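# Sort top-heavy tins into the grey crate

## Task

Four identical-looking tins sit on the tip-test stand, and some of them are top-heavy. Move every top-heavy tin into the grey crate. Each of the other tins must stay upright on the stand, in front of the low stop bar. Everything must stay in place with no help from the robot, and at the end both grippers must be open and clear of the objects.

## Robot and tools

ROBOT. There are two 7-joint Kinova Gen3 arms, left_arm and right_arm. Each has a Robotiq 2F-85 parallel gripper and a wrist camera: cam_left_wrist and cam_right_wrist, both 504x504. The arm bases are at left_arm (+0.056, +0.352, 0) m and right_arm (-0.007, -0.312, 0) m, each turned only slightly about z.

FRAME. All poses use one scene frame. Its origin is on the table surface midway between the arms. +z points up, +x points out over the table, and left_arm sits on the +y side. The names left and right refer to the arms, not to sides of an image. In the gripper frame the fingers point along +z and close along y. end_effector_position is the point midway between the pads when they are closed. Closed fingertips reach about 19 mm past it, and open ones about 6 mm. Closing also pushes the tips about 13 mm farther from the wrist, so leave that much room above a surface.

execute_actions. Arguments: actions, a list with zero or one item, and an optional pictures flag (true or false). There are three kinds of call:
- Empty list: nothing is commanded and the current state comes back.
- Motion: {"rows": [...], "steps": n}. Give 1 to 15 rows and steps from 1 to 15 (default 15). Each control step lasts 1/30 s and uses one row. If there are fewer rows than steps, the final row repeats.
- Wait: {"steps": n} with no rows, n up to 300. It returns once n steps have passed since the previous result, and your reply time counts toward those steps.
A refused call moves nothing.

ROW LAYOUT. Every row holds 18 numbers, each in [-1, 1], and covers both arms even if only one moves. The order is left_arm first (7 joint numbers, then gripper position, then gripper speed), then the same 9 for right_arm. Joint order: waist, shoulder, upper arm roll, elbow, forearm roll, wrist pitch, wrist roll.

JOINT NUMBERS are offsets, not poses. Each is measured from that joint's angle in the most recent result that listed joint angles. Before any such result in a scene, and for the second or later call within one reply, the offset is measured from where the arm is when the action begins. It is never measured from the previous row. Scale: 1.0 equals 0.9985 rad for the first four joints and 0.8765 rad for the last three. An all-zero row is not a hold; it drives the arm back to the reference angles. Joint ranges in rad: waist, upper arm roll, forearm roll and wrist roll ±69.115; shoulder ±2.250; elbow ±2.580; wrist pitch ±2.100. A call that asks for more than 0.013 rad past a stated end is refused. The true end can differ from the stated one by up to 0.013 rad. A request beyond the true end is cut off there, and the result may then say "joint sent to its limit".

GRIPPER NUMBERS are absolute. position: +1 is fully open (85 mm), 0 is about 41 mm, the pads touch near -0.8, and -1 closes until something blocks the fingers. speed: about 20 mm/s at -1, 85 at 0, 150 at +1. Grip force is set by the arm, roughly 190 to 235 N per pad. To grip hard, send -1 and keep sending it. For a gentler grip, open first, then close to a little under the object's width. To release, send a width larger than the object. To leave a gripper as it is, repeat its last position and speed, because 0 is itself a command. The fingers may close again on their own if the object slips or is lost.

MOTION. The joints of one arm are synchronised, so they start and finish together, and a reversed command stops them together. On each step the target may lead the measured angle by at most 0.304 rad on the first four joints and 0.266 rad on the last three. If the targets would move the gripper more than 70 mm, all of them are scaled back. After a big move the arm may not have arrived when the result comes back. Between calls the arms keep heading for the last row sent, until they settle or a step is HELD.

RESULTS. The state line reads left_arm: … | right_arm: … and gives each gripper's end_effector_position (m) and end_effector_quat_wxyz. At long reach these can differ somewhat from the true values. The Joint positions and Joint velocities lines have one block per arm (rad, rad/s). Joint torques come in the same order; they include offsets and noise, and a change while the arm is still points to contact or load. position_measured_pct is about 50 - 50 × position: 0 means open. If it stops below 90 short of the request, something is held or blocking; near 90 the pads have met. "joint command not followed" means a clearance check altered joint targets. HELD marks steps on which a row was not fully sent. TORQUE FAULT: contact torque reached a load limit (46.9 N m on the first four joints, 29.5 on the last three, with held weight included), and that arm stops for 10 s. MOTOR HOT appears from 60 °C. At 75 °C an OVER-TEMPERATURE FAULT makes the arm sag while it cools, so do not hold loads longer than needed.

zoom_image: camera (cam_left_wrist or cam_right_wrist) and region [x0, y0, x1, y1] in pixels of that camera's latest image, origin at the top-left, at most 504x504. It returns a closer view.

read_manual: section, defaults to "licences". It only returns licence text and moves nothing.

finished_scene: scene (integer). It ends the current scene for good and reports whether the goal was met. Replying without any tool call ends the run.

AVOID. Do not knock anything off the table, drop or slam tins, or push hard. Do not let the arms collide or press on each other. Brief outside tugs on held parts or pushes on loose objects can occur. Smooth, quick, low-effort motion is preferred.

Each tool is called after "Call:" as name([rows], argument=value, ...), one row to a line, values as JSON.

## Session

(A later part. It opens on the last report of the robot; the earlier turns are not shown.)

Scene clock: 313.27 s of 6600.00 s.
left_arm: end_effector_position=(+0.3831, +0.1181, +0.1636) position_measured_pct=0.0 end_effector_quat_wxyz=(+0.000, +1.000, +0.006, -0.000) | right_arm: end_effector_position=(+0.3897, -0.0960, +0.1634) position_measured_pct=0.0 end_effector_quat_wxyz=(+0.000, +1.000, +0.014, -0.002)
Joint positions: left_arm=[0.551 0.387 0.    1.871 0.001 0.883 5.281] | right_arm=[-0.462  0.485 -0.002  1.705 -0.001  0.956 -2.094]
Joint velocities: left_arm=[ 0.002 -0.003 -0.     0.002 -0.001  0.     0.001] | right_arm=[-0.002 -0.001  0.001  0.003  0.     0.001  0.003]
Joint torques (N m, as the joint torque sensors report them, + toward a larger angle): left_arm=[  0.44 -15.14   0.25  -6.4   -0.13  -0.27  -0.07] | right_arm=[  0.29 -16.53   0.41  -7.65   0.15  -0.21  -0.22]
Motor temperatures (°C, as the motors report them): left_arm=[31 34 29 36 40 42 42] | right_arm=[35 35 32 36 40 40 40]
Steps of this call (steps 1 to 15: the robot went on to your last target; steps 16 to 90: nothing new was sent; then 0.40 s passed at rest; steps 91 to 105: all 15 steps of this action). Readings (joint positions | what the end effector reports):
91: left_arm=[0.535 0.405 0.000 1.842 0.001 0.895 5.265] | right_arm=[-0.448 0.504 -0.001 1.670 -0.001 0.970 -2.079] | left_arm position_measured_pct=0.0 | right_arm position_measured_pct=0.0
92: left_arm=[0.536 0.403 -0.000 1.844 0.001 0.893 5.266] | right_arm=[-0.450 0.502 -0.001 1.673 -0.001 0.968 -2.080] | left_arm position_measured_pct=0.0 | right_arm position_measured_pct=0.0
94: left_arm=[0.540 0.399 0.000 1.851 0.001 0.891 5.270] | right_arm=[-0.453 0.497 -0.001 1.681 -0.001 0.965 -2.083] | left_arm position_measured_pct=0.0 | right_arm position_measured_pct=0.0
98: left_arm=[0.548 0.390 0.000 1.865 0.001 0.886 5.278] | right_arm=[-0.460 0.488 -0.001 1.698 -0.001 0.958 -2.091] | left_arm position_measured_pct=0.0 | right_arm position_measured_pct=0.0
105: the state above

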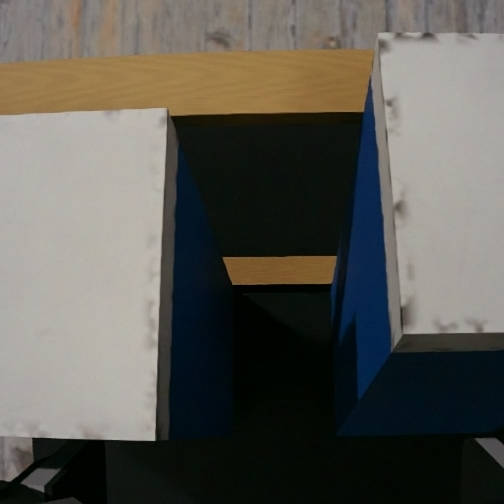

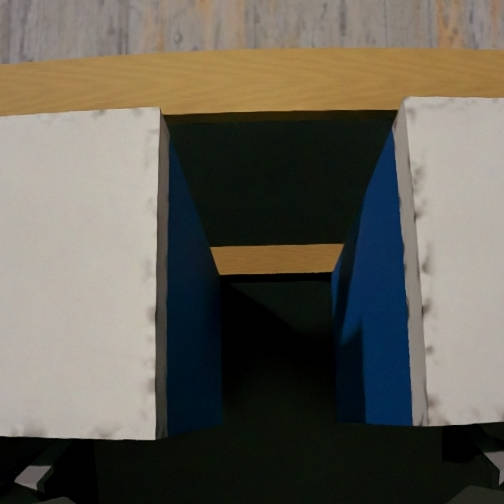

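Call:
execute_actions([
  {"rows": [[0.0091,-0.0099,0,0.0162,0,-0.0071,0.0104,1,0, -0.0081,-0.0111,0,0.0192,0,-0.0093,-0.0093,1,0],[0.0091,-0.0099,0,0.0162,0,-0.0071,0.0104,1,0, -0.0081,-0.0111,0,0.0192,0,-0.0093,-0.0093,1,0],[0.0182,-0.0199,0,0.0324,0,-0.0142,0.0208,1,0, -0.0163,-0.0222,0,0.0385,0,-0.0185,-0.0185,1,0],[0.0182,-0.0199,0,0.0324,0,-0.0142,0.0208,1,0, -0.0163,-0.0222,0,0.0385,0,-0.0185,-0.0185,1,0],[0.0274,-0.0298,0,0.0486,0,-0.0213,0.0312,1,0, -0.0244,-0.0333,0,0.0577,0,-0.0278,-0.0278,1,0],[0.0274,-0.0298,0,0.0486,0,-0.0213,0.0312,1,0, -0.0244,-0.0333,0,0.0577,0,-0.0278,-0.0278,1,0],[0.0365,-0.0398,0,0.0647,0,-0.0284,0.0416,1,0, -0.0325,-0.0444,0,0.077,0,-0.0371,-0.037,1,0],[0.0365,-0.0398,0,0.0647,0,-0.0284,0.0416,1,0, -0.0325,-0.0444,0,0.077,0,-0.0371,-0.037,1,0],[0.0456,-0.0497,0,0.0809,0,-0.0355,0.052,1,0, -0.0407,-0.0555,0,0.0962,0,-0.0464,-0.0463,1,0],[0.0456,-0.0497,0,0.0809,0,-0.0355,0.052,1,0, -0.0407,-0.0555,0,0.0962,0,-0.0464,-0.0463,1,0],[0.0529,-0.0577,0,0.0939,0,-0.0412,0.0603,1,0, -0.0472,-0.0644,0,0.1116,0,-0.0538,-0.0537,1,0],[0.0529,-0.0577,0,0.0939,0,-0.0412,0.0603,1,0, -0.0472,-0.0644,0,0.1116,0,-0.0538,-0.0537,1,0],[0.0608,-0.0663,0,0.1079,0,-0.0473,0.0693,1,0, -0.0542,-0.074,0,0.1283,0,-0.0618,-0.0617,1,0]], "steps": 15},
], pictures=false)

Call:
execute_actions([
  {"steps": 6},
])

Scene clock: 392.57 s of 6600.00 s.
left_arm: end_effector_position=(+0.3424, +0.1187, +0.1632) position_measured_pct=0.0 end_effector_quat_wxyz=(+0.000, +1.000, +0.006, -0.001) | right_arm: end_effector_position=(+0.3483, -0.0966, +0.1629) position_measured_pct=0.0 end_effector_quat_wxyz=(+0.001, +1.000, +0.015, -0.003)
Joint positions: left_arm=[0.608 0.326 0.001 1.973 0.001 0.845 5.339] | right_arm=[-0.513  0.417 -0.002  1.825 -0.002  0.906 -2.144]
Joint velocities: left_arm=[ 0.069 -0.076  0.007  0.15   0.001 -0.053  0.087] | right_arm=[-0.063 -0.093 -0.003  0.185  0.001 -0.083 -0.083]
Joint torques (N m, as the joint torque sensors report them, + toward a larger angle): left_arm=[ -0.72 -12.5    0.    -7.29  -0.37  -0.46  -0.26] | right_arm=[  0.43 -14.2    0.43  -7.64   0.21   0.19   0.  ]
Motor temperatures (°C, as the motors report them): left_arm=[31 34 29 36 40 42 42] | right_arm=[35 35 32 36 40 39 40]
Steps of this call (steps 1 to 15: the robot went on to your last target; steps 16 to 90: nothing new was sent; then 75.80 s passed at rest; steps 91 to 105: all 15 steps of this action). Readings (joint positions | what the end effector reports):
91: left_arm=[0.552 0.386 0.000 1.872 0.001 0.883 5.282] | right_arm=[-0.463 0.484 -0.001 1.706 -0.001 0.955 -2.094] | left_arm position_measured_pct=0.0 | right_arm position_measured_pct=0.0
92: left_arm=[0.555 0.383 -0.000 1.876 0.001 0.881 5.284] | right_arm=[-0.466 0.481 -0.001 1.710 -0.001 0.953 -2.096] | left_arm position_measured_pct=0.0 | right_arm position_measured_pct=0.0
94: left_arm=[0.562 0.374 0.000 1.890 0.001 0.876 5.292] | right_arm=[-0.472 0.471 -0.001 1.726 -0.001 0.947 -2.102] | left_arm position_measured_pct=0.0 | right_arm position_measured_pct=0.0
98: left_arm=[0.579 0.356 0.000 1.921 0.001 0.865 5.309] | right_arm=[-0.487 0.451 -0.002 1.763 -0.001 0.932 -2.118] | left_arm position_measured_pct=0.0 | right_arm position_measured_pct=0.0
105: the state above

Scene clock: 392.77 s of 6600.00 s.
left_arm: end_effector_position=(+0.3402, +0.1190, +0.1631) position_measured_pct=0.0 end_effector_quat_wxyz=(+0.000, +1.000, +0.006, -0.001) | right_arm: end_effector_position=(+0.3460, -0.0970, +0.1628) position_measured_pct=0.0 end_effector_quat_wxyz=(+0.001, +1.000, +0.014, -0.002)
Joint positions: left_arm=[0.611 0.322 0.    1.979 0.001 0.842 5.342] | right_arm=[-0.516  0.412 -0.002  1.833 -0.001  0.901 -2.148]
Joint velocities: left_arm=[ 0.007 -0.007 -0.001  0.002 -0.    -0.002 -0.   ] | right_arm=[-0.005 -0.006  0.     0.002  0.    -0.001 -0.001]
Joint torques (N m, as the joint torque sensors report them, + toward a larger angle): left_arm=[  0.67 -13.37   0.47  -6.05  -0.42  -0.26  -0.07] | right_arm=[  0.06 -14.67   0.07  -7.    -0.02   0.04  -0.13]
Motor temperatures (°C, as the motors report them): left_arm=[31 34 29 36 40 42 42] | right_arm=[35 35 32 36 40 39 40]
Steps of this call (steps 1 to 6: the robot went on to your last target). Readings (joint positions | what the end effector reports):
1: left_arm=[0.609 0.324 0.001 1.976 0.001 0.843 5.341] | right_arm=[-0.514 0.414 -0.002 1.830 -0.002 0.903 -2.146] | left_arm position_measured_pct=0.0 | right_arm position_measured_pct=0.0
2: left_arm=[0.610 0.323 0.001 1.978 0.001 0.843 5.342] | right_arm=[-0.515 0.414 -0.002 1.832 -0.001 0.903 -2.147] | left_arm position_measured_pct=0.0 | right_arm position_measured_pct=0.0
4: left_arm=[0.611 0.322 0.001 1.979 0.001 0.842 5.342] | right_arm=[-0.515 0.413 -0.002 1.833 -0.001 0.902 -2.148] | left_arm position_measured_pct=0.0 | right_arm position_measured_pct=0.0
6: the state above

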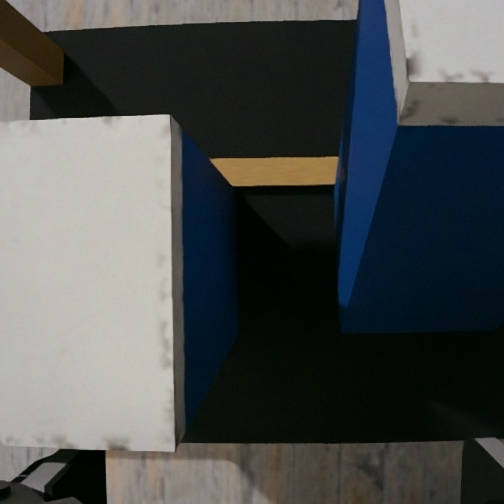

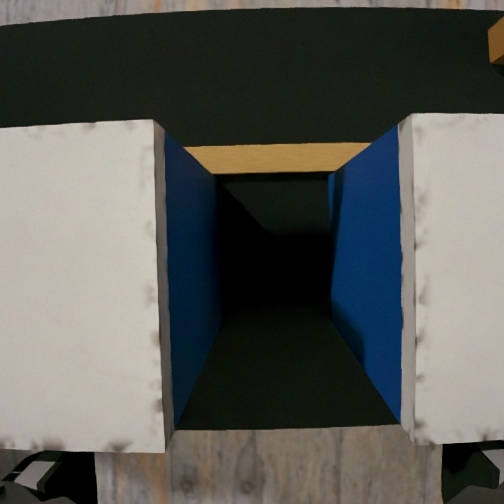

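Call:
execute_actions([
  {"rows": [[0.0637,0.0301,0,-0.0426,0,0.0135,0.0734,1,0, -0.105,-0.496,0.002,-0.075,0.001,0.645,0,1,0],[0.0637,0.0301,0,-0.0426,0,0.0135,0.0734,1,0, -0.105,-0.496,0.002,-0.075,0.001,0.645,0,1,0],[0.0637,0.0301,0,-0.0426,0,0.0135,0.0734,1,0, -0.105,-0.496,0.002,-0.075,0.001,0.645,0,1,0],[0.0637,0.0301,0,-0.0426,0,0.0135,0.0734,1,0, -0.105,-0.496,0.002,-0.075,0.001,0.645,0,1,0],[0.0637,0.0301,0,-0.0426,0,0.0135,0.0734,1,0, -0.105,-0.496,0.002,-0.075,0.001,0.645,0,1,0],[0.0637,0.0301,0,-0.0426,0,0.0135,0.0734,1,0, -0.105,-0.496,0.002,-0.075,0.001,0.645,0,1,0],[0.1133,0.0756,0,-0.1103,-0.001,0.0379,0.1306,1,0, -0.105,-0.496,0.002,-0.075,0.001,0.645,0,1,0]], "steps": 15},
])

Scene clock: 419.93 s of 6600.00 s.
left_arm: end_effector_position=(+0.3407, +0.0642, +0.1612) position_measured_pct=0.0 end_effector_quat_wxyz=(+0.001, +1.000, +0.007, +0.001) | right_arm: end_effector_position=(+0.2862, -0.1043, +0.3092) position_measured_pct=0.0 end_effector_quat_wxyz=(-0.025, +0.998, +0.054, +0.034)
Joint positions: left_arm=[0.721 0.394 0.001 1.869 0.    0.875 5.457] | right_arm=[-0.596  0.07  -0.     1.775 -0.001  1.212 -2.148]
Joint velocities: left_arm=[ 0.022  0.021 -0.013 -0.012 -0.005  0.011  0.006] | right_arm=[-0.128 -0.787  0.002 -0.099  0.     1.049  0.   ]
Joint torques (N m, as the joint torque sensors report them, + toward a larger angle): left_arm=[  0.   -14.6    0.48  -6.53  -0.15   0.17  -0.33] | right_arm=[  0.44 -10.21  -0.03  -8.14   0.49  -0.14  -0.18]
Motor temperatures (°C, as the motors report them): left_arm=[31 34 29 36 40 42 42] | right_arm=[35 35 32 36 40 39 40]
Steps of this call (steps 1 to 15: the robot went on to your last target; steps 16 to 90: nothing new was sent; then 23.67 s passed at rest; steps 91 to 105: all 15 steps of this action). Readings (joint positions | what the end effector reports):
91: left_arm=[0.613 0.322 0.000 1.978 0.001 0.842 5.343] | right_arm=[-0.517 0.410 -0.001 1.833 -0.001 0.902 -2.148] | left_arm position_measured_pct=0.0 | right_arm position_measured_pct=0.0
92: left_arm=[0.619 0.325 -0.001 1.975 0.000 0.843 5.347] | right_arm=[-0.519 0.404 -0.001 1.832 -0.001 0.906 -2.148] | left_arm position_measured_pct=0.0 | right_arm position_measured_pct=0.0
94: left_arm=[0.647 0.339 -0.001 1.958 0.000 0.848 5.372] | right_arm=[-0.529 0.376 -0.001 1.827 -0.001 0.928 -2.148] | left_arm position_measured_pct=0.0 | right_arm position_measured_pct=0.0
98: left_arm=[0.680 0.357 0.000 1.929 0.001 0.856 5.413] | right_arm=[-0.561 0.268 -0.001 1.803 -0.001 1.019 -2.148] | left_arm position_measured_pct=0.0 | right_arm position_measured_pct=0.0
105: the state above

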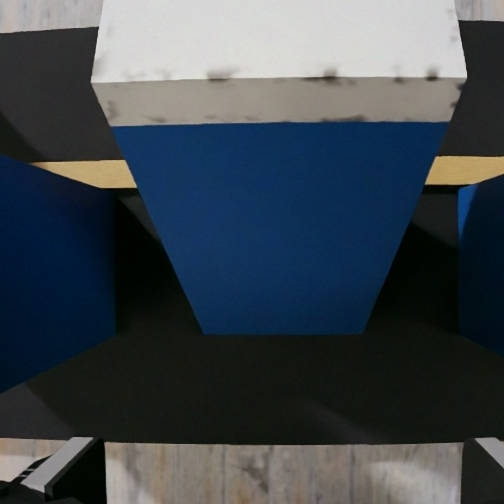

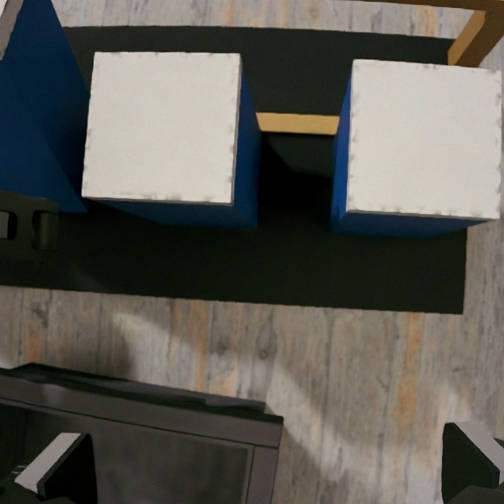

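Call:
execute_actions(actions=[])

Scene clock: 434.67 s of 6600.00 s.
left_arm: end_effector_position=(+0.3399, +0.0636, +0.1602) position_measured_pct=0.0 end_effector_quat_wxyz=(+0.000, +1.000, +0.006, +0.000) | right_arm: end_effector_position=(+0.2199, -0.1499, +0.3602) position_measured_pct=0.0 end_effector_quat_wxyz=(-0.000, +0.998, +0.066, -0.000)
Joint positions: left_arm=[0.724 0.397 0.    1.869 0.    0.875 5.457] | right_arm=[-0.621 -0.083  0.     1.758 -0.     1.467 -2.148]
Joint velocities: left_arm=[ 0.    -0.     0.    -0.001 -0.    -0.002 -0.001] | right_arm=[-0.001  0.     0.     0.001 -0.     0.    -0.   ]
Joint torques (N m, as the joint torque sensors report them, + toward a larger angle): left_arm=[ -0.07 -14.87   0.62  -6.5    0.01  -0.26  -0.19] | right_arm=[ 0.06 -7.31 -0.35 -8.71  0.03  0.04 -0.19]
Motor temperatures (°C, as the motors report them): left_arm=[31 34 29 36 40 42 42] | right_arm=[35 35 32 36 40 39 40]
Steps of this call (steps 1 to 30: the robot went on to your last target; steps 31 to 100: nothing new was sent; then 11.40 s passed at rest). Readings (joint positions | what the end effector reports):
1: left_arm=[0.722 0.395 0.001 1.869 0.000 0.875 5.457] | right_arm=[-0.600 0.044 -0.000 1.772 -0.001 1.249 -2.148] | left_arm position_measured_pct=0.0 | right_arm position_measured_pct=0.0
2: left_arm=[0.722 0.396 0.000 1.869 0.000 0.875 5.457] | right_arm=[-0.604 0.020 -0.000 1.769 -0.001 1.288 -2.148] | left_arm position_measured_pct=0.0 | right_arm position_measured_pct=0.0
4: left_arm=[0.723 0.396 0.000 1.869 0.000 0.875 5.457] | right_arm=[-0.611 -0.026 0.000 1.764 -0.001 1.368 -2.148] | left_arm position_measured_pct=0.0 | right_arm position_measured_pct=0.0
8: left_arm=[0.724 0.397 0.000 1.869 0.000 0.875 5.457] | right_arm=[-0.619 -0.075 0.000 1.758 -0.000 1.463 -2.148] | left_arm position_measured_pct=0.0 | right_arm position_measured_pct=0.0
100: the state above
All arms were judged still, so your last target was given up. Only a new action makes them travel on or press farther. Fingers that are still opening or closing keep moving.

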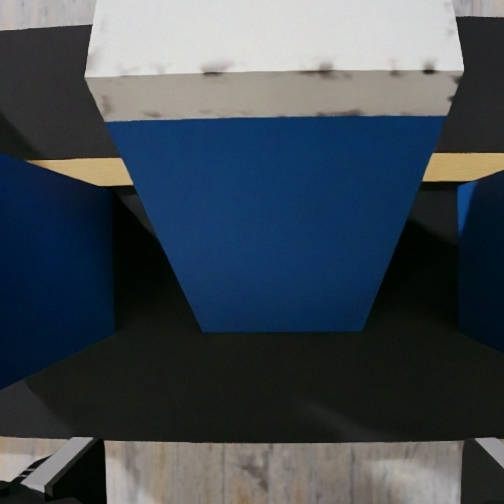

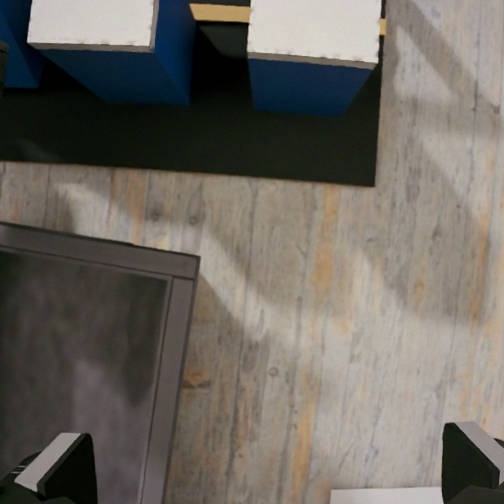

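Call:
execute_actions([
  {"rows": [[-0.0363,0.0387,0,-0.068,0,0.0335,-0.0415,1,0, -0.15,0.008,0,-0.045,0,0.042,0,1,0],[-0.0792,0.0744,0,-0.127,0,0.0606,-0.0909,1,0, -0.3,0.015,0,-0.09,0,0.085,0,1,0],[-0.0792,0.0744,0,-0.127,0,0.0606,-0.0909,1,0, -0.4967,0.025,0,-0.1502,0,0.1415,0,1,0],[-0.0792,0.0744,0,-0.127,0,0.0606,-0.0909,1,0, -0.4967,0.025,0,-0.1502,0,0.1415,0,1,0],[-0.0792,0.0744,0,-0.127,0,0.0606,-0.0909,1,0, -0.4967,0.025,0,-0.1502,0,0.1415,0,1,0],[-0.0792,0.0744,0,-0.127,0,0.0606,-0.0909,1,0, -0.4967,0.025,0,-0.1502,0,0.1415,0,1,0],[-0.1122,0.1147,0,-0.1996,0,0.0974,-0.1285,1,0, -0.4967,0.025,0,-0.1502,0,0.1415,0,1,0],[-0.1452,0.1549,0,-0.2721,0,0.1342,-0.1661,1,0, -0.4967,0.025,0,-0.1502,0,0.1415,0,1,0]], "steps": 15},
])

Scene clock: 456.90 s of 6600.00 s.
left_arm: end_effector_position=(+0.4432, +0.0630, +0.1616) position_measured_pct=0.0 end_effector_quat_wxyz=(+0.001, +1.000, +0.005, +0.002) | right_arm: end_effector_position=(+0.1409, -0.0625, +0.3949) position_measured_pct=0.0 end_effector_quat_wxyz=(-0.001, +0.963, +0.268, +0.000)
Joint positions: left_arm=[ 0.584  0.546 -0.001  1.602 -0.     0.99   5.313] | right_arm=[-1.031 -0.062 -0.     1.628 -0.001  1.574 -2.148]
Joint velocities: left_arm=[-0.067  0.068 -0.004 -0.163 -0.001  0.073 -0.079] | right_arm=[-0.809  0.032 -0.011 -0.21  -0.005  0.173  0.   ]
Joint torques (N m, as the joint torque sensors report them, + toward a larger angle): left_arm=[  1.89 -19.04   1.75  -5.72   0.35   0.34  -0.47] | right_arm=[ 0.71 -7.97  1.05 -8.56  0.34  0.39 -0.21]
Motor temperatures (°C, as the motors report them): left_arm=[31 34 29 36 40 42 42] | right_arm=[35 35 32 37 40 39 40]
Steps of this call (steps 1 to 90: nothing new was sent; then 18.73 s passed at rest; steps 91 to 105: all 15 steps of this action). Readings (joint positions | what the end effector reports):
91: left_arm=[0.724 0.398 0.001 1.868 0.000 0.876 5.456] | right_arm=[-0.622 -0.083 0.001 1.758 -0.000 1.467 -2.148] | left_arm position_measured_pct=0.0 | right_arm position_measured_pct=0.0
92: left_arm=[0.720 0.402 0.001 1.863 0.000 0.878 5.454] | right_arm=[-0.629 -0.083 0.001 1.757 0.000 1.468 -2.148] | left_arm position_measured_pct=0.0 | right_arm position_measured_pct=0.0
94: left_arm=[0.704 0.419 0.002 1.838 0.001 0.889 5.440] | right_arm=[-0.659 -0.081 0.002 1.749 0.000 1.475 -2.148] | left_arm position_measured_pct=0.0 | right_arm position_measured_pct=0.0
98: left_arm=[0.651 0.469 0.000 1.749 0.000 0.925 5.385] | right_arm=[-0.781 -0.073 0.002 1.703 0.000 1.512 -2.148] | left_arm position_measured_pct=0.0 | right_arm position_measured_pct=0.0
105: the state above

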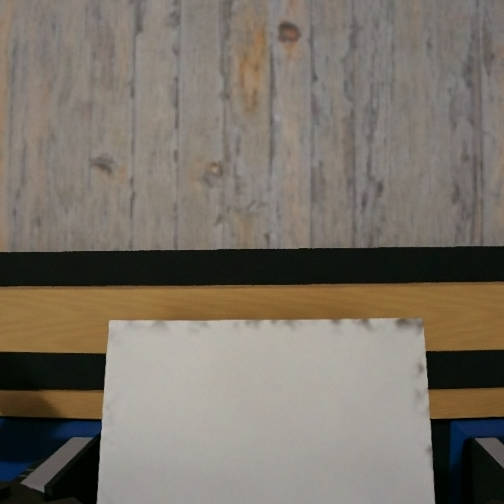

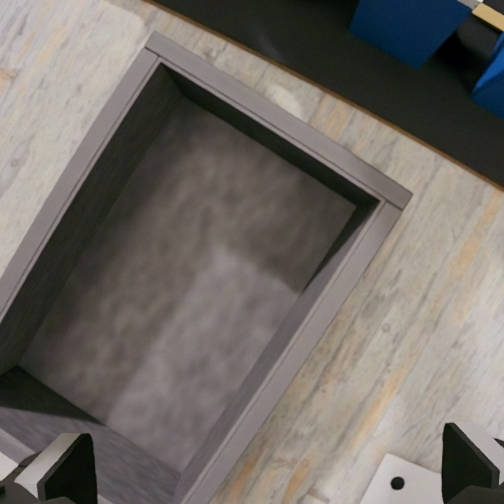

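Call:
execute_actions([
  {"rows": [[-0.005,0.0057,0.001,-0.0047,0,0.003,-0.0018,-1,-0.3, -0.086,0.004,0,-0.02,0.001,0.0194,0,1,0]], "steps": 15},
])

Scene clock: 460.40 s of 6600.00 s.
left_arm: end_effector_position=(+0.4450, +0.0643, +0.1611) position_measured_pct=26.2 end_effector_quat_wxyz=(-0.000, +1.000, +0.006, +0.000) | right_arm: end_effector_position=(+0.1197, -0.0497, +0.4001) position_measured_pct=0.0 end_effector_quat_wxyz=(-0.000, +0.951, +0.309, +0.000)
Joint positions: left_arm=[ 0.579  0.55  -0.     1.597 -0.     0.994  5.311] | right_arm=[-1.117 -0.058 -0.     1.608  0.     1.591 -2.148]
Joint velocities: left_arm=[ 0.003 -0.009  0.002  0.003 -0.002  0.008  0.   ] | right_arm=[ 0.001  0.    -0.     0.001 -0.     0.001  0.001]
Joint torques (N m, as the joint torque sensors report them, + toward a larger angle): left_arm=[ -0.2  -16.37   0.66  -7.03   0.23  -1.44  -0.14] | right_arm=[ 0.04 -7.78  0.08 -8.82  0.13  0.16 -0.28]
Motor temperatures (°C, as the motors report them): left_arm=[31 35 29 36 40 42 42] | right_arm=[35 35 32 37 40 39 40]
Steps of this call (steps 1 to 30: the robot went on to your last target; steps 31 to 90: nothing new was sent; steps 91 to 105: all 15 steps of this action). Readings (joint positions | what the end effector reports):
91: left_arm=[0.579 0.552 0.000 1.597 0.000 0.993 5.311] | right_arm=[-1.117 -0.058 0.000 1.608 -0.000 1.591 -2.148] | left_arm position_measured_pct=0.0 | right_arm position_measured_pct=0.0
92: left_arm=[0.579 0.552 0.000 1.597 -0.000 0.993 5.311] | right_arm=[-1.117 -0.058 0.000 1.608 -0.000 1.591 -2.148] | left_arm position_measured_pct=0.4 | right_arm position_measured_pct=0.0
94: left_arm=[0.579 0.552 0.000 1.597 -0.000 0.993 5.311] | right_arm=[-1.117 -0.058 -0.000 1.608 0.000 1.591 -2.148] | left_arm position_measured_pct=3.2 | right_arm position_measured_pct=0.0
98: left_arm=[0.579 0.551 0.000 1.597 -0.000 0.993 5.312] | right_arm=[-1.117 -0.058 -0.000 1.608 0.000 1.591 -2.148] | left_arm position_measured_pct=11.9 | right_arm position_measured_pct=0.0
105: the state above

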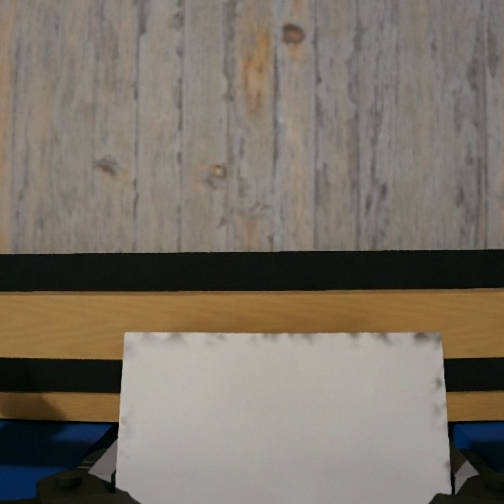

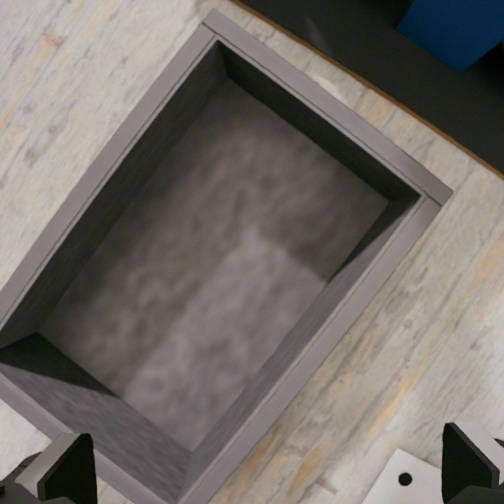

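Call:
execute_actions([
  {"rows": [[0,-0.008,0,-0.011,0,0.022,0,-1,-0.3, 0.2,0,0,0,0,0,0,1,0],[0,-0.016,0,-0.022,0,0.044,0,-1,-0.3, 0.4,0,0,0,0,0,0,1,0],[0,-0.025,0,-0.034,0,0.068,0,-1,-0.3, 0.6,0,0,0,0,0,0,1,0],[0,-0.035,0,-0.048,0,0.095,0,-1,-0.3, 0.8,0,0,0,0,0,0,1,0],[0,-0.0459,0,-0.0622,0,0.1238,0,-1,-0.3, 0.99,0,0,0,0,0,0,1,0],[0,-0.0459,0,-0.0622,0,0.1238,0,-1,-0.3, 0.99,0,0,0,0,0,0,1,0],[0,-0.0459,0,-0.0622,0,0.1238,0,-1,-0.3, 0.99,0,0,0,0,0,0,1,0],[0,-0.0459,0,-0.0622,0,0.1238,0,-1,-0.3, 0.99,0,0,0,0,0,0,1,0],[0,-0.069,0,-0.11,0,0.2045,0,-1,-0.3, 0.99,0,0,0,0,0,0,1,0],[0,-0.092,0,-0.1578,0,0.2853,0,-1,-0.3, 0.99,0,0,0,0,0,0,1,0]], "steps": 15},
])

Scene clock: 497.80 s of 6600.00 s.
left_arm: end_effector_position=(+0.4455, +0.0640, +0.2443) position_measured_pct=26.6 end_effector_quat_wxyz=(-0.000, +1.000, +0.006, +0.000) | right_arm: end_effector_position=(+0.2182, -0.1269, +0.4000) position_measured_pct=0.0 end_effector_quat_wxyz=(-0.000, +0.995, +0.098, +0.000)
Joint positions: left_arm=[ 0.579  0.463 -0.     1.45  -0.     1.228  5.311] | right_arm=[-0.684 -0.057 -0.     1.608 -0.     1.591 -2.148]
Joint velocities: left_arm=[-0.    -0.133  0.001 -0.302  0.001  0.429  0.002] | right_arm=[ 1.172  0.001  0.001 -0.001  0.     0.001 -0.001]
Joint torques (N m, as the joint torque sensors report them, + toward a larger angle): left_arm=[ -0.28 -14.59  -0.14  -6.27  -0.06  -0.17  -0.08] | right_arm=[ 0.31 -8.11  0.22 -9.07  0.43  0.36 -0.25]
Motor temperatures (°C, as the motors report them): left_arm=[31 35 29 36 40 42 42] | right_arm=[35 34 32 37 40 39 40]
Steps of this call (steps 1 to 15: the robot went on to your last target; steps 16 to 90: nothing new was sent; then 33.90 s passed at rest; steps 91 to 105: all 15 steps of this action). Readings (joint positions | what the end effector reports):
91: left_arm=[0.579 0.549 0.000 1.597 -0.000 0.995 5.311] | right_arm=[-1.116 -0.058 -0.000 1.608 -0.000 1.591 -2.148] | left_arm position_measured_pct=26.6 | right_arm position_measured_pct=0.0
92: left_arm=[0.579 0.546 0.000 1.593 -0.000 1.002 5.311] | right_arm=[-1.109 -0.057 -0.001 1.608 -0.001 1.591 -2.148] | left_arm position_measured_pct=26.6 | right_arm position_measured_pct=0.0
94: left_arm=[0.579 0.535 -0.000 1.579 -0.000 1.028 5.311] | right_arm=[-1.079 -0.057 -0.002 1.608 -0.001 1.591 -2.148] | left_arm position_measured_pct=26.6 | right_arm position_measured_pct=0.0
98: left_arm=[0.579 0.508 -0.000 1.540 -0.000 1.093 5.311] | right_arm=[-0.956 -0.057 -0.002 1.608 -0.001 1.591 -2.148] | left_arm position_measured_pct=26.6 | right_arm position_measured_pct=0.0
105: the state above

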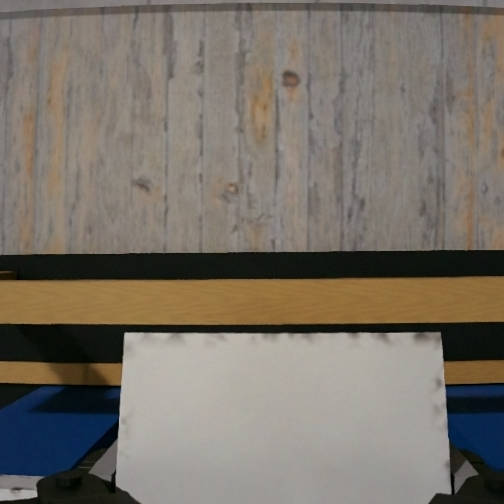

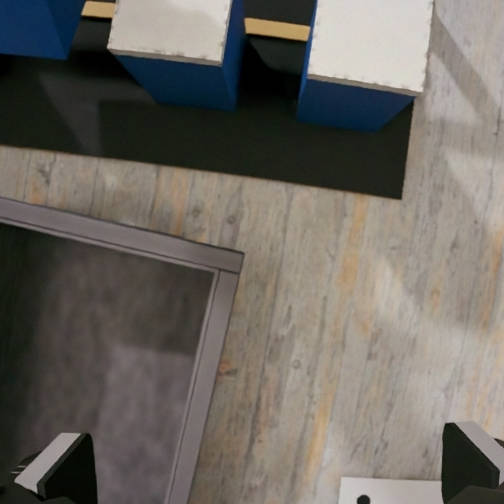

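Call:
execute_actions([
  {"rows": [[0,-0.0487,0,-0.2983,0,0.396,0,-1,-0.3, 0.557,0,0,0,0,0,0,1,0]], "steps": 15},
], pictures=false)

Scene clock: 508.17 s of 6600.00 s.
left_arm: end_effector_position=(+0.4453, +0.0641, +0.3595) position_measured_pct=26.6 end_effector_quat_wxyz=(+0.000, +1.000, +0.006, +0.001) | right_arm: end_effector_position=(+0.2819, -0.2736, +0.4000) position_measured_pct=0.0 end_effector_quat_wxyz=(-0.000, +0.984, -0.179, +0.000)
Joint positions: left_arm=[ 0.579  0.414  0.     1.154 -0.     1.572  5.311] | right_arm=[-0.128 -0.057 -0.     1.608 -0.     1.591 -2.148]
Joint velocities: left_arm=[ 0.002 -0.02   0.001 -0.081 -0.     0.111  0.001] | right_arm=[ 0.    -0.001  0.    -0.     0.    -0.001 -0.   ]
Joint torques (N m, as the joint torque sensors report them, + toward a larger angle): left_arm=[  0.15 -15.47   0.38  -7.87  -0.25  -0.38  -0.06] | right_arm=[ 0.37 -7.52 -0.36 -9.6   0.22  0.23 -0.14]
Motor temperatures (°C, as the motors report them): left_arm=[31 35 29 36 40 42 42] | right_arm=[35 34 32 37 40 39 40]
Steps of this call (steps 1 to 45: the robot went on to your last target; steps 46 to 110: nothing new was sent; then 6.20 s passed at rest; steps 111 to 125: all 15 steps of this action). Readings (joint positions | what the end effector reports):
111: left_arm=[0.579 0.458 -0.000 1.439 -0.000 1.245 5.311] | right_arm=[-0.128 -0.057 -0.000 1.608 0.000 1.591 -2.148] | left_arm position_measured_pct=26.6 | right_arm position_measured_pct=0.0
112: left_arm=[0.579 0.457 -0.000 1.434 -0.000 1.250 5.311] | right_arm=[-0.128 -0.057 -0.000 1.608 0.000 1.591 -2.148] | left_arm position_measured_pct=26.6 | right_arm position_measured_pct=0.0
114: left_arm=[0.579 0.454 -0.000 1.409 -0.000 1.273 5.311] | right_arm=[-0.128 -0.057 -0.000 1.608 0.000 1.591 -2.148] | left_arm position_measured_pct=26.6 | right_arm position_measured_pct=0.0
118: left_arm=[0.579 0.438 -0.000 1.296 -0.000 1.387 5.311] | right_arm=[-0.128 -0.057 -0.000 1.608 -0.000 1.591 -2.148] | left_arm position_measured_pct=26.6 | right_arm position_measured_pct=0.0
125: the state above

Call:
execute_actions([
  {"rows": [[0.7131,-0.5198,0,0.9805,0,-1.0,-0.6697,-1,-0.3, 0,0,0,0,0,0,0,1,0]], "steps": 15},
], pictures=false)

Call:
execute_actions([
  {"steps": 40},
])

Scene clock: 513.10 s of 6600.00 s.
left_arm: end_effector_position=(+0.3036, -0.0123, +0.4059) position_measured_pct=26.6 end_effector_quat_wxyz=(+0.082, +0.946, -0.293, +0.115) | right_arm: end_effector_position=(+0.2819, -0.2736, +0.4000) position_measured_pct=0.0 end_effector_quat_wxyz=(-0.000, +0.984, -0.179, +0.000)
Joint positions: left_arm=[ 0.91   0.092 -0.     1.475 -0.001  1.29   5.029] | right_arm=[-0.128 -0.057 -0.     1.608 -0.     1.591 -2.148]
Joint velocities: left_arm=[ 0.866 -0.664  0.004  0.847  0.002 -0.752 -0.751] | right_arm=[-0.001 -0.     0.     0.     0.001 -0.001  0.002]
Joint torques (N m, as the joint torque sensors report them, + toward a larger angle): left_arm=[ -0.34 -11.06  -0.1   -9.46   0.09  -1.34  -0.18] | right_arm=[ 0.01 -7.5  -0.19 -8.82  0.27  0.11 -0.04]
Motor temperatures (°C, as the motors report them): left_arm=[31 35 29 36 40 42 42] | right_arm=[35 34 32 37 40 39 40]
From where the robot then was, a joint's target lay farther than a number of 1.0 reaches, so one or more steps of this call were cut to that.
Steps of this call (steps 1 to 15: the robot went on to your last target; steps 16 to 90: nothing new was sent; then 1.43 s passed at rest; steps 91 to 105: all 15 steps of this action). Readings (joint positions | what the end effector reports):
91: left_arm=[0.580 0.414 -0.000 1.153 -0.001 1.574 5.311] | right_arm=[-0.128 -0.057 -0.000 1.608 -0.000 1.591 -2.148] | left_arm position_measured_pct=26.6 | right_arm position_measured_pct=0.0
92: left_arm=[0.585 0.408 -0.002 1.158 -0.002 1.570 5.307] | right_arm=[-0.128 -0.057 -0.000 1.608 -0.000 1.591 -2.148] | left_arm position_measured_pct=26.6 | right_arm position_measured_pct=0.0
94: left_arm=[0.613 0.380 -0.003 1.185 -0.002 1.547 5.285] | right_arm=[-0.128 -0.057 -0.000 1.608 -0.000 1.591 -2.148] | left_arm position_measured_pct=26.6 | right_arm position_measured_pct=0.0
98: left_arm=[0.717 0.276 -0.001 1.285 -0.001 1.459 5.197] | right_arm=[-0.128 -0.057 -0.000 1.608 -0.000 1.591 -2.148] | left_arm position_measured_pct=26.6 | right_arm position_measured_pct=0.0
105: the state above

Scene clock: 514.43 s of 6600.00 s.
left_arm: end_effector_position=(+0.1300, -0.0050, +0.2798) position_measured_pct=26.6 end_effector_quat_wxyz=(+0.126, +0.783, -0.587, +0.165) | right_arm: end_effector_position=(+0.2819, -0.2736, +0.4000) position_measured_pct=0.0 end_effector_quat_wxyz=(-0.000, +0.984, -0.179, +0.000)
Joint positions: left_arm=[ 1.291 -0.105  0.     2.134 -0.     0.695  4.724] | right_arm=[-0.128 -0.057 -0.     1.608 -0.     1.591 -2.148]
Joint velocities: left_arm=[-0.    -0.     0.     0.001  0.     0.001 -0.001] | right_arm=[-0.001 -0.    -0.     0.001  0.     0.    -0.001]
Joint torques (N m, as the joint torque sensors report them, + toward a larger angle): left_arm=[  0.16  -8.54   0.53 -10.18  -0.13  -1.63  -0.32] | right_arm=[ 0.33 -7.58 -0.54 -8.95 -0.13 -0.01 -0.05]
Motor temperatures (°C, as the motors report them): left_arm=[31 35 29 36 40 42 42] | right_arm=[35 34 32 37 40 39 40]
Steps of this call (steps 1 to 40: the robot went on to your last target). Readings (joint positions | what the end effector reports):
1: left_arm=[0.940 0.071 0.000 1.504 -0.001 1.265 5.003] | right_arm=[-0.128 -0.057 -0.000 1.608 -0.000 1.591 -2.148] | left_arm position_measured_pct=26.6 | right_arm position_measured_pct=0.0
2: left_arm=[0.969 0.052 0.000 1.533 -0.000 1.240 4.978] | right_arm=[-0.128 -0.057 -0.000 1.608 -0.000 1.591 -2.148] | left_arm position_measured_pct=26.6 | right_arm position_measured_pct=0.0
4: left_arm=[1.027 0.020 0.000 1.591 -0.000 1.188 4.928] | right_arm=[-0.128 -0.057 -0.000 1.608 -0.000 1.591 -2.148] | left_arm position_measured_pct=26.6 | right_arm position_measured_pct=0.0
8: left_arm=[1.132 -0.030 0.001 1.716 0.000 1.077 4.845] | right_arm=[-0.128 -0.057 -0.000 1.608 -0.000 1.591 -2.148] | left_arm position_measured_pct=26.6 | right_arm position_measured_pct=0.0
40: the state above

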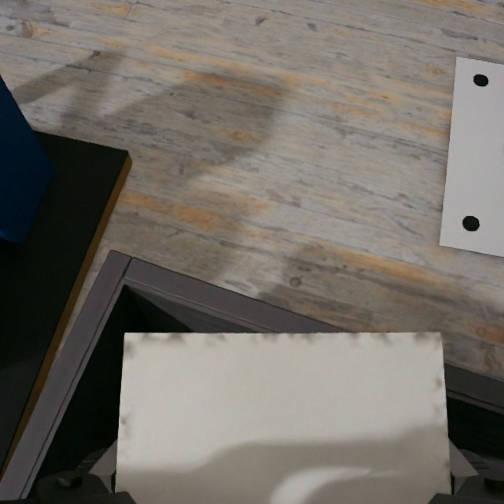

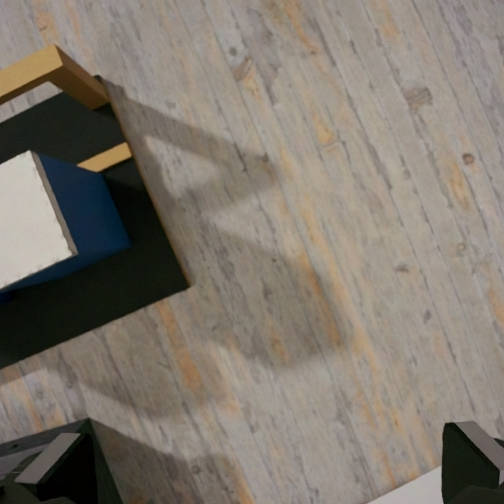

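Call:
zoom_image(camera="cam_left_wrist", region=[90, 310, 480, 504])

Region (90, 310, 480, 504) of cam_left_wrist's 504x504 image, scaled by 1.292; it fills the top 251 rows of this view, and the rest is white.

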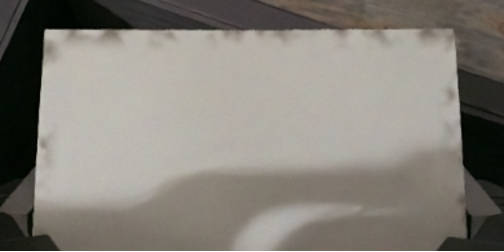

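Call:
execute_actions([
  {"rows": [[0,0.08,0,0.027,0,-0.066,0,-1,-0.3, 0,0,0,0,0,0,0,1,0],[0,0.16,0,0.054,0,-0.133,0,-1,-0.3, 0,0,0,0,0,0,0,1,0],[0,0.2429,0,0.0815,0,-0.2011,0,-1,-0.3, 0,0,0,0,0,0,0,1,0]], "steps": 15},
], pictures=false)

Call:
execute_actions([
  {"steps": 12},
])

Scene clock: 583.33 s of 6600.00 s.
left_arm: end_effector_position=(+0.1300, -0.0051, +0.1825) position_measured_pct=26.6 end_effector_quat_wxyz=(+0.084, +0.793, -0.594, +0.109) | right_arm: end_effector_position=(+0.2819, -0.2736, +0.4000) position_measured_pct=0.0 end_effector_quat_wxyz=(-0.000, +0.984, -0.179, +0.000)
Joint positions: left_arm=[ 1.291  0.131  0.     2.215 -0.     0.52   4.724] | right_arm=[-0.128 -0.057 -0.     1.608 -0.     1.591 -2.148]
Joint velocities: left_arm=[ 0.003  0.049  0.    -0.003  0.    -0.019  0.001] | right_arm=[ 0.    -0.001  0.     0.    -0.    -0.    -0.001]
Joint torques (N m, as the joint torque sensors report them, + toward a larger angle): left_arm=[  0.58 -10.58   0.17  -7.94   0.21  -1.52  -0.09] | right_arm=[ 0.11 -7.61  0.25 -8.97  0.09  0.39 -0.17]
Motor temperatures (°C, as the motors report them): left_arm=[31 34 29 37 40 43 42] | right_arm=[35 34 32 37 40 39 40]
Steps of this call (steps 1 to 15: the robot went on to your last target; steps 16 to 90: nothing new was sent; then 65.40 s passed at rest; steps 91 to 105: all 15 steps of this action). Readings (joint positions | what the end effector reports):
91: left_arm=[1.291 -0.104 0.000 2.134 -0.000 0.695 4.724] | right_arm=[-0.128 -0.057 -0.000 1.608 -0.000 1.591 -2.148] | left_arm position_measured_pct=26.6 | right_arm position_measured_pct=0.0
92: left_arm=[1.291 -0.098 0.000 2.135 -0.000 0.691 4.724] | right_arm=[-0.128 -0.057 -0.000 1.608 -0.000 1.591 -2.148] | left_arm position_measured_pct=26.6 | right_arm position_measured_pct=0.0
94: left_arm=[1.291 -0.069 0.000 2.143 -0.000 0.673 4.724] | right_arm=[-0.128 -0.057 -0.000 1.608 -0.000 1.591 -2.148] | left_arm position_measured_pct=26.6 | right_arm position_measured_pct=0.0
98: left_arm=[1.291 0.043 0.000 2.180 -0.000 0.592 4.724] | right_arm=[-0.128 -0.057 -0.000 1.608 -0.000 1.591 -2.148] | left_arm position_measured_pct=26.6 | right_arm position_measured_pct=0.0
105: the state above

Scene clock: 583.73 s of 6600.00 s.
left_arm: end_effector_position=(+0.1299, -0.0047, +0.1802) position_measured_pct=26.6 end_effector_quat_wxyz=(+0.082, +0.793, -0.594, +0.107) | right_arm: end_effector_position=(+0.2819, -0.2736, +0.4000) position_measured_pct=0.0 end_effector_quat_wxyz=(-0.000, +0.984, -0.179, +0.000)
Joint positions: left_arm=[ 1.291  0.137  0.     2.215 -0.     0.519  4.724] | right_arm=[-0.128 -0.057 -0.     1.608 -0.     1.591 -2.148]
Joint velocities: left_arm=[ 0.001  0.002  0.     0.     0.001  0.002 -0.001] | right_arm=[-0.001 -0.001  0.    -0.002  0.     0.001 -0.001]
Joint torques (N m, as the joint torque sensors report them, + toward a larger angle): left_arm=[  0.16 -10.93   0.3   -7.8   -0.31  -1.11   0.  ] | right_arm=[ 0.31 -7.79  0.05 -9.2  -0.01  0.25  0.11]
Motor temperatures (°C, as the motors report them): left_arm=[31 34 29 37 40 43 42] | right_arm=[35 34 32 37 40 39 40]
Steps of this call (steps 1 to 12: the robot went on to your last target). Readings (joint positions | what the end effector reports):
1: left_arm=[1.291 0.132 0.000 2.215 -0.000 0.519 4.724] | right_arm=[-0.128 -0.057 -0.000 1.608 -0.000 1.591 -2.148] | left_arm position_measured_pct=26.6 | right_arm position_measured_pct=0.0
2: left_arm=[1.291 0.134 0.000 2.215 -0.000 0.519 4.724] | right_arm=[-0.128 -0.057 -0.000 1.608 -0.000 1.591 -2.148] | left_arm position_measured_pct=26.6 | right_arm position_measured_pct=0.0
4: left_arm=[1.291 0.135 0.000 2.215 -0.000 0.519 4.724] | right_arm=[-0.128 -0.057 -0.000 1.608 -0.000 1.591 -2.148] | left_arm position_measured_pct=26.6 | right_arm position_measured_pct=0.0
8: left_arm=[1.291 0.137 0.000 2.215 -0.000 0.519 4.724] | right_arm=[-0.128 -0.057 -0.000 1.608 -0.000 1.591 -2.148] | left_arm position_measured_pct=26.6 | right_arm position_measured_pct=0.0
12: the state above

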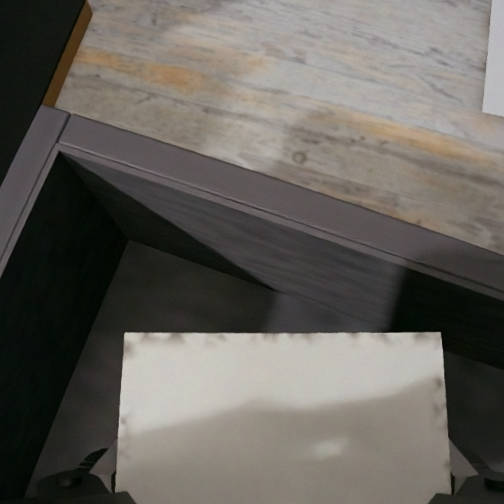

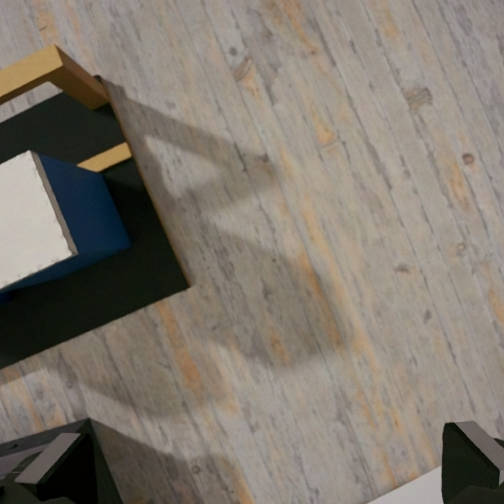

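Call:
execute_actions([
  {"rows": [[0,0.011,0,0.009,0,-0.023,0,-1,-0.3, 0,0,0,0,0,0,0,1,0],[0,0.022,0,0.018,0,-0.046,0,-1,-0.3, 0,0,0,0,0,0,0,1,0],[0,0.033,0,0.027,0,-0.068,0,-1,-0.3, 0,0,0,0,0,0,0,1,0],[0,0.0448,0,0.036,0,-0.0913,0,-1,-0.3, 0,0,0,0,0,0,0,1,0]], "steps": 15},
], pictures=false)

Scene clock: 590.13 s of 6600.00 s.
left_arm: end_effector_position=(+0.1298, -0.0046, +0.1601) position_measured_pct=26.6 end_effector_quat_wxyz=(+0.082, +0.793, -0.594, +0.107) | right_arm: end_effector_position=(+0.2819, -0.2736, +0.4000) position_measured_pct=0.0 end_effector_quat_wxyz=(-0.000, +0.984, -0.179, +0.000)
Joint positions: left_arm=[ 1.291  0.182  0.     2.251 -0.     0.439  4.724] | right_arm=[-0.128 -0.057 -0.     1.608 -0.     1.591 -2.148]
Joint velocities: left_arm=[-0.002  0.004 -0.    -0.001 -0.     0.    -0.   ] | right_arm=[-0.001  0.002  0.    -0.001  0.    -0.     0.   ]
Joint torques (N m, as the joint torque sensors report them, + toward a larger angle): left_arm=[  0.16 -11.64   0.13  -7.34  -0.18  -1.13  -0.31] | right_arm=[ 0.24 -7.99 -0.07 -8.92  0.12  0.14 -0.03]
Motor temperatures (°C, as the motors report them): left_arm=[31 34 29 37 40 43 42] | right_arm=[35 34 32 37 40 39 40]
Steps of this call (steps 1 to 15: the robot went on to your last target; steps 16 to 90: nothing new was sent; then 2.90 s passed at rest; steps 91 to 105: all 15 steps of this action). Readings (joint positions | what the end effector reports):
91: left_arm=[1.291 0.138 0.000 2.215 -0.000 0.518 4.724] | right_arm=[-0.128 -0.057 -0.000 1.608 -0.000 1.591 -2.148] | left_arm position_measured_pct=26.6 | right_arm position_measured_pct=0.0
92: left_arm=[1.291 0.144 0.000 2.218 -0.000 0.510 4.724] | right_arm=[-0.128 -0.057 -0.000 1.608 -0.000 1.591 -2.148] | left_arm position_measured_pct=26.6 | right_arm position_measured_pct=0.0
94: left_arm=[1.291 0.159 0.000 2.231 -0.000 0.484 4.724] | right_arm=[-0.128 -0.057 -0.000 1.608 -0.000 1.591 -2.148] | left_arm position_measured_pct=26.6 | right_arm position_measured_pct=0.0
98: left_arm=[1.291 0.179 0.000 2.250 -0.000 0.442 4.724] | right_arm=[-0.128 -0.057 -0.000 1.608 -0.000 1.591 -2.148] | left_arm position_measured_pct=26.6 | right_arm position_measured_pct=0.0
105: the state above

Call:
execute_actions([
  {"rows": [[0,0.005,0,0.0033,0,-0.009,0,-1,-0.3, 0,0,0,0,0,0,0,1,0],[0,0.0095,0,0.0067,0,-0.018,0,-1,-0.3, 0,0,0,0,0,0,0,1,0],[0,0.0143,0,0.01,0,-0.0277,0,-1,-0.3, 0,0,0,0,0,0,0,1,0]], "steps": 15},
], pictures=false)

Scene clock: 593.27 s of 6600.00 s.
left_arm: end_effector_position=(+0.1298, -0.0047, +0.1541) position_measured_pct=26.6 end_effector_quat_wxyz=(+0.082, +0.793, -0.594, +0.107) | right_arm: end_effector_position=(+0.2819, -0.2736, +0.4000) position_measured_pct=0.0 end_effector_quat_wxyz=(-0.000, +0.984, -0.179, +0.000)
Joint positions: left_arm=[ 1.291  0.196  0.     2.261 -0.     0.415  4.724] | right_arm=[-0.128 -0.057 -0.     1.608 -0.     1.591 -2.148]
Joint velocities: left_arm=[-0.     0.001  0.     0.002  0.    -0.001  0.001] | right_arm=[ 0.001 -0.001 -0.     0.001  0.    -0.    -0.   ]
Joint torques (N m, as the joint torque sensors report them, + toward a larger angle): left_arm=[ -0.02 -11.65   0.55  -7.18  -0.31  -1.27  -0.25] | right_arm=[ 0.53 -7.94 -0.14 -9.07  0.23  0.15 -0.31]
Motor temperatures (°C, as the motors report them): left_arm=[31 34 29 37 40 43 42] | right_arm=[35 34 32 37 40 39 40]
Steps of this call (steps 1 to 15: the robot went on to your last target; steps 16 to 79: nothing new was sent; steps 80 to 94: all 15 steps of this action). Readings (joint positions | what the end effector reports):
80: left_arm=[1.291 0.183 0.000 2.251 -0.000 0.438 4.724] | right_arm=[-0.128 -0.057 -0.000 1.608 -0.000 1.591 -2.148] | left_arm position_measured_pct=26.6 | right_arm position_measured_pct=0.0
81: left_arm=[1.291 0.185 0.000 2.253 -0.000 0.434 4.724] | right_arm=[-0.128 -0.057 -0.000 1.608 -0.000 1.591 -2.148] | left_arm position_measured_pct=26.6 | right_arm position_measured_pct=0.0
83: left_arm=[1.291 0.192 0.000 2.258 -0.000 0.423 4.724] | right_arm=[-0.128 -0.057 -0.000 1.608 -0.000 1.591 -2.148] | left_arm position_measured_pct=26.6 | right_arm position_measured_pct=0.0
87: left_arm=[1.291 0.195 0.000 2.261 -0.000 0.415 4.724] | right_arm=[-0.128 -0.057 -0.000 1.608 -0.000 1.591 -2.148] | left_arm position_measured_pct=26.6 | right_arm position_measured_pct=0.0
94: the state above

Call:
execute_actions([
  {"rows": [[0,0.004,0,0.0028,0,-0.0077,0,-1,-0.3, 0,0,0,0,0,0,0,1,0],[0,0.008,0,0.0056,0,-0.0154,0,-1,-0.3, 0,0,0,0,0,0,0,1,0],[0,0.0119,0,0.0083,0,-0.0231,0,-1,-0.3, 0,0,0,0,0,0,0,1,0]], "steps": 15},
], pictures=false)

Scene clock: 595.87 s of 6600.00 s.
left_arm: end_effector_position=(+0.1298, -0.0047, +0.1492) position_measured_pct=26.6 end_effector_quat_wxyz=(+0.082, +0.793, -0.594, +0.107) | right_arm: end_effector_position=(+0.2819, -0.2736, +0.4000) position_measured_pct=0.0 end_effector_quat_wxyz=(-0.000, +0.984, -0.179, +0.000)
Joint positions: left_arm=[ 1.291  0.208  0.     2.269 -0.     0.394  4.724] | right_arm=[-0.128 -0.057 -0.     1.608 -0.     1.591 -2.148]
Joint velocities: left_arm=[-0.001  0.001 -0.    -0.     0.     0.    -0.   ] | right_arm=[-0.001 -0.     0.     0.001  0.    -0.     0.   ]
Joint torques (N m, as the joint torque sensors report them, + toward a larger angle): left_arm=[  0.05 -11.85   0.68  -6.56  -0.04  -1.43  -0.15] | right_arm=[ 0.4  -7.75 -0.01 -9.27  0.24  0.11 -0.32]
Motor temperatures (°C, as the motors report them): left_arm=[31 34 29 37 40 43 42] | right_arm=[35 34 32 37 40 39 40]
Steps of this call (steps 1 to 15: the robot went on to your last target; steps 16 to 63: nothing new was sent; steps 64 to 78: all 15 steps of this action). Readings (joint positions | what the end effector reports):
64: left_arm=[1.291 0.197 0.000 2.261 -0.000 0.414 4.724] | right_arm=[-0.128 -0.057 -0.000 1.608 -0.000 1.591 -2.148] | left_arm position_measured_pct=26.6 | right_arm position_measured_pct=0.0
65: left_arm=[1.291 0.199 0.000 2.262 -0.000 0.411 4.724] | right_arm=[-0.128 -0.057 -0.000 1.608 -0.000 1.591 -2.148] | left_arm position_measured_pct=26.6 | right_arm position_measured_pct=0.0
67: left_arm=[1.291 0.205 0.000 2.266 -0.000 0.401 4.724] | right_arm=[-0.128 -0.057 -0.000 1.608 -0.000 1.591 -2.148] | left_arm position_measured_pct=26.6 | right_arm position_measured_pct=0.0
71: left_arm=[1.291 0.207 0.000 2.269 -0.000 0.395 4.724] | right_arm=[-0.128 -0.057 -0.000 1.608 -0.000 1.591 -2.148] | left_arm position_measured_pct=26.6 | right_arm position_measured_pct=0.0
78: the state above

Call:
execute_actions([
  {"rows": [[0,0.003,0,0.0022,0,-0.006,0,-1,-0.3, 0,0,0,0,0,0,0,1,0],[0,0.0065,0,0.0045,0,-0.012,0,-1,-0.3, 0,0,0,0,0,0,0,1,0],[0,0.0095,0,0.0067,0,-0.0185,0,-1,-0.3, 0,0,0,0,0,0,0,1,0]], "steps": 15},
], pictures=false)

Scene clock: 598.47 s of 6600.00 s.
left_arm: end_effector_position=(+0.1302, -0.0060, +0.1469) position_measured_pct=26.6 end_effector_quat_wxyz=(+0.084, +0.793, -0.594, +0.109) | right_arm: end_effector_position=(+0.2819, -0.2736, +0.4000) position_measured_pct=0.0 end_effector_quat_wxyz=(-0.000, +0.984, -0.179, +0.000)
Joint positions: left_arm=[ 1.291  0.214  0.     2.274 -0.     0.378  4.724] | right_arm=[-0.128 -0.057 -0.     1.608 -0.     1.591 -2.148]
Joint velocities: left_arm=[-0.     0.     0.    -0.001 -0.    -0.001 -0.   ] | right_arm=[-0.001  0.     0.    -0.    -0.    -0.    -0.002]
Joint torques (N m, as the joint torque sensors report them, + toward a larger angle): left_arm=[ 0.46 -7.96  0.2  -4.63 -0.08 -1.06 -0.08] | right_arm=[ 0.14 -7.86 -0.02 -8.99  0.18  0.25 -0.27]
Motor temperatures (°C, as the motors report them): left_arm=[31 34 29 37 40 43 42] | right_arm=[35 34 32 37 40 39 40]
Steps of this call (steps 1 to 15: the robot went on to your last target; steps 16 to 63: nothing new was sent; steps 64 to 78: all 15 steps of this action). Readings (joint positions | what the end effector reports):
64: left_arm=[1.291 0.208 0.000 2.269 -0.000 0.394 4.724] | right_arm=[-0.128 -0.057 -0.000 1.608 -0.000 1.591 -2.148] | left_arm position_measured_pct=26.6 | right_arm position_measured_pct=0.0
65: left_arm=[1.291 0.210 0.000 2.270 -0.000 0.391 4.724] | right_arm=[-0.128 -0.057 -0.000 1.608 -0.000 1.591 -2.148] | left_arm position_measured_pct=26.6 | right_arm position_measured_pct=0.0
67: left_arm=[1.291 0.213 0.000 2.273 -0.000 0.383 4.724] | right_arm=[-0.128 -0.057 -0.000 1.608 -0.000 1.591 -2.148] | left_arm position_measured_pct=26.6 | right_arm position_measured_pct=0.0
71: left_arm=[1.291 0.214 0.000 2.274 -0.000 0.378 4.724] | right_arm=[-0.128 -0.057 -0.000 1.608 -0.000 1.591 -2.148] | left_arm position_measured_pct=26.6 | right_arm position_measured_pct=0.0
78: the state above


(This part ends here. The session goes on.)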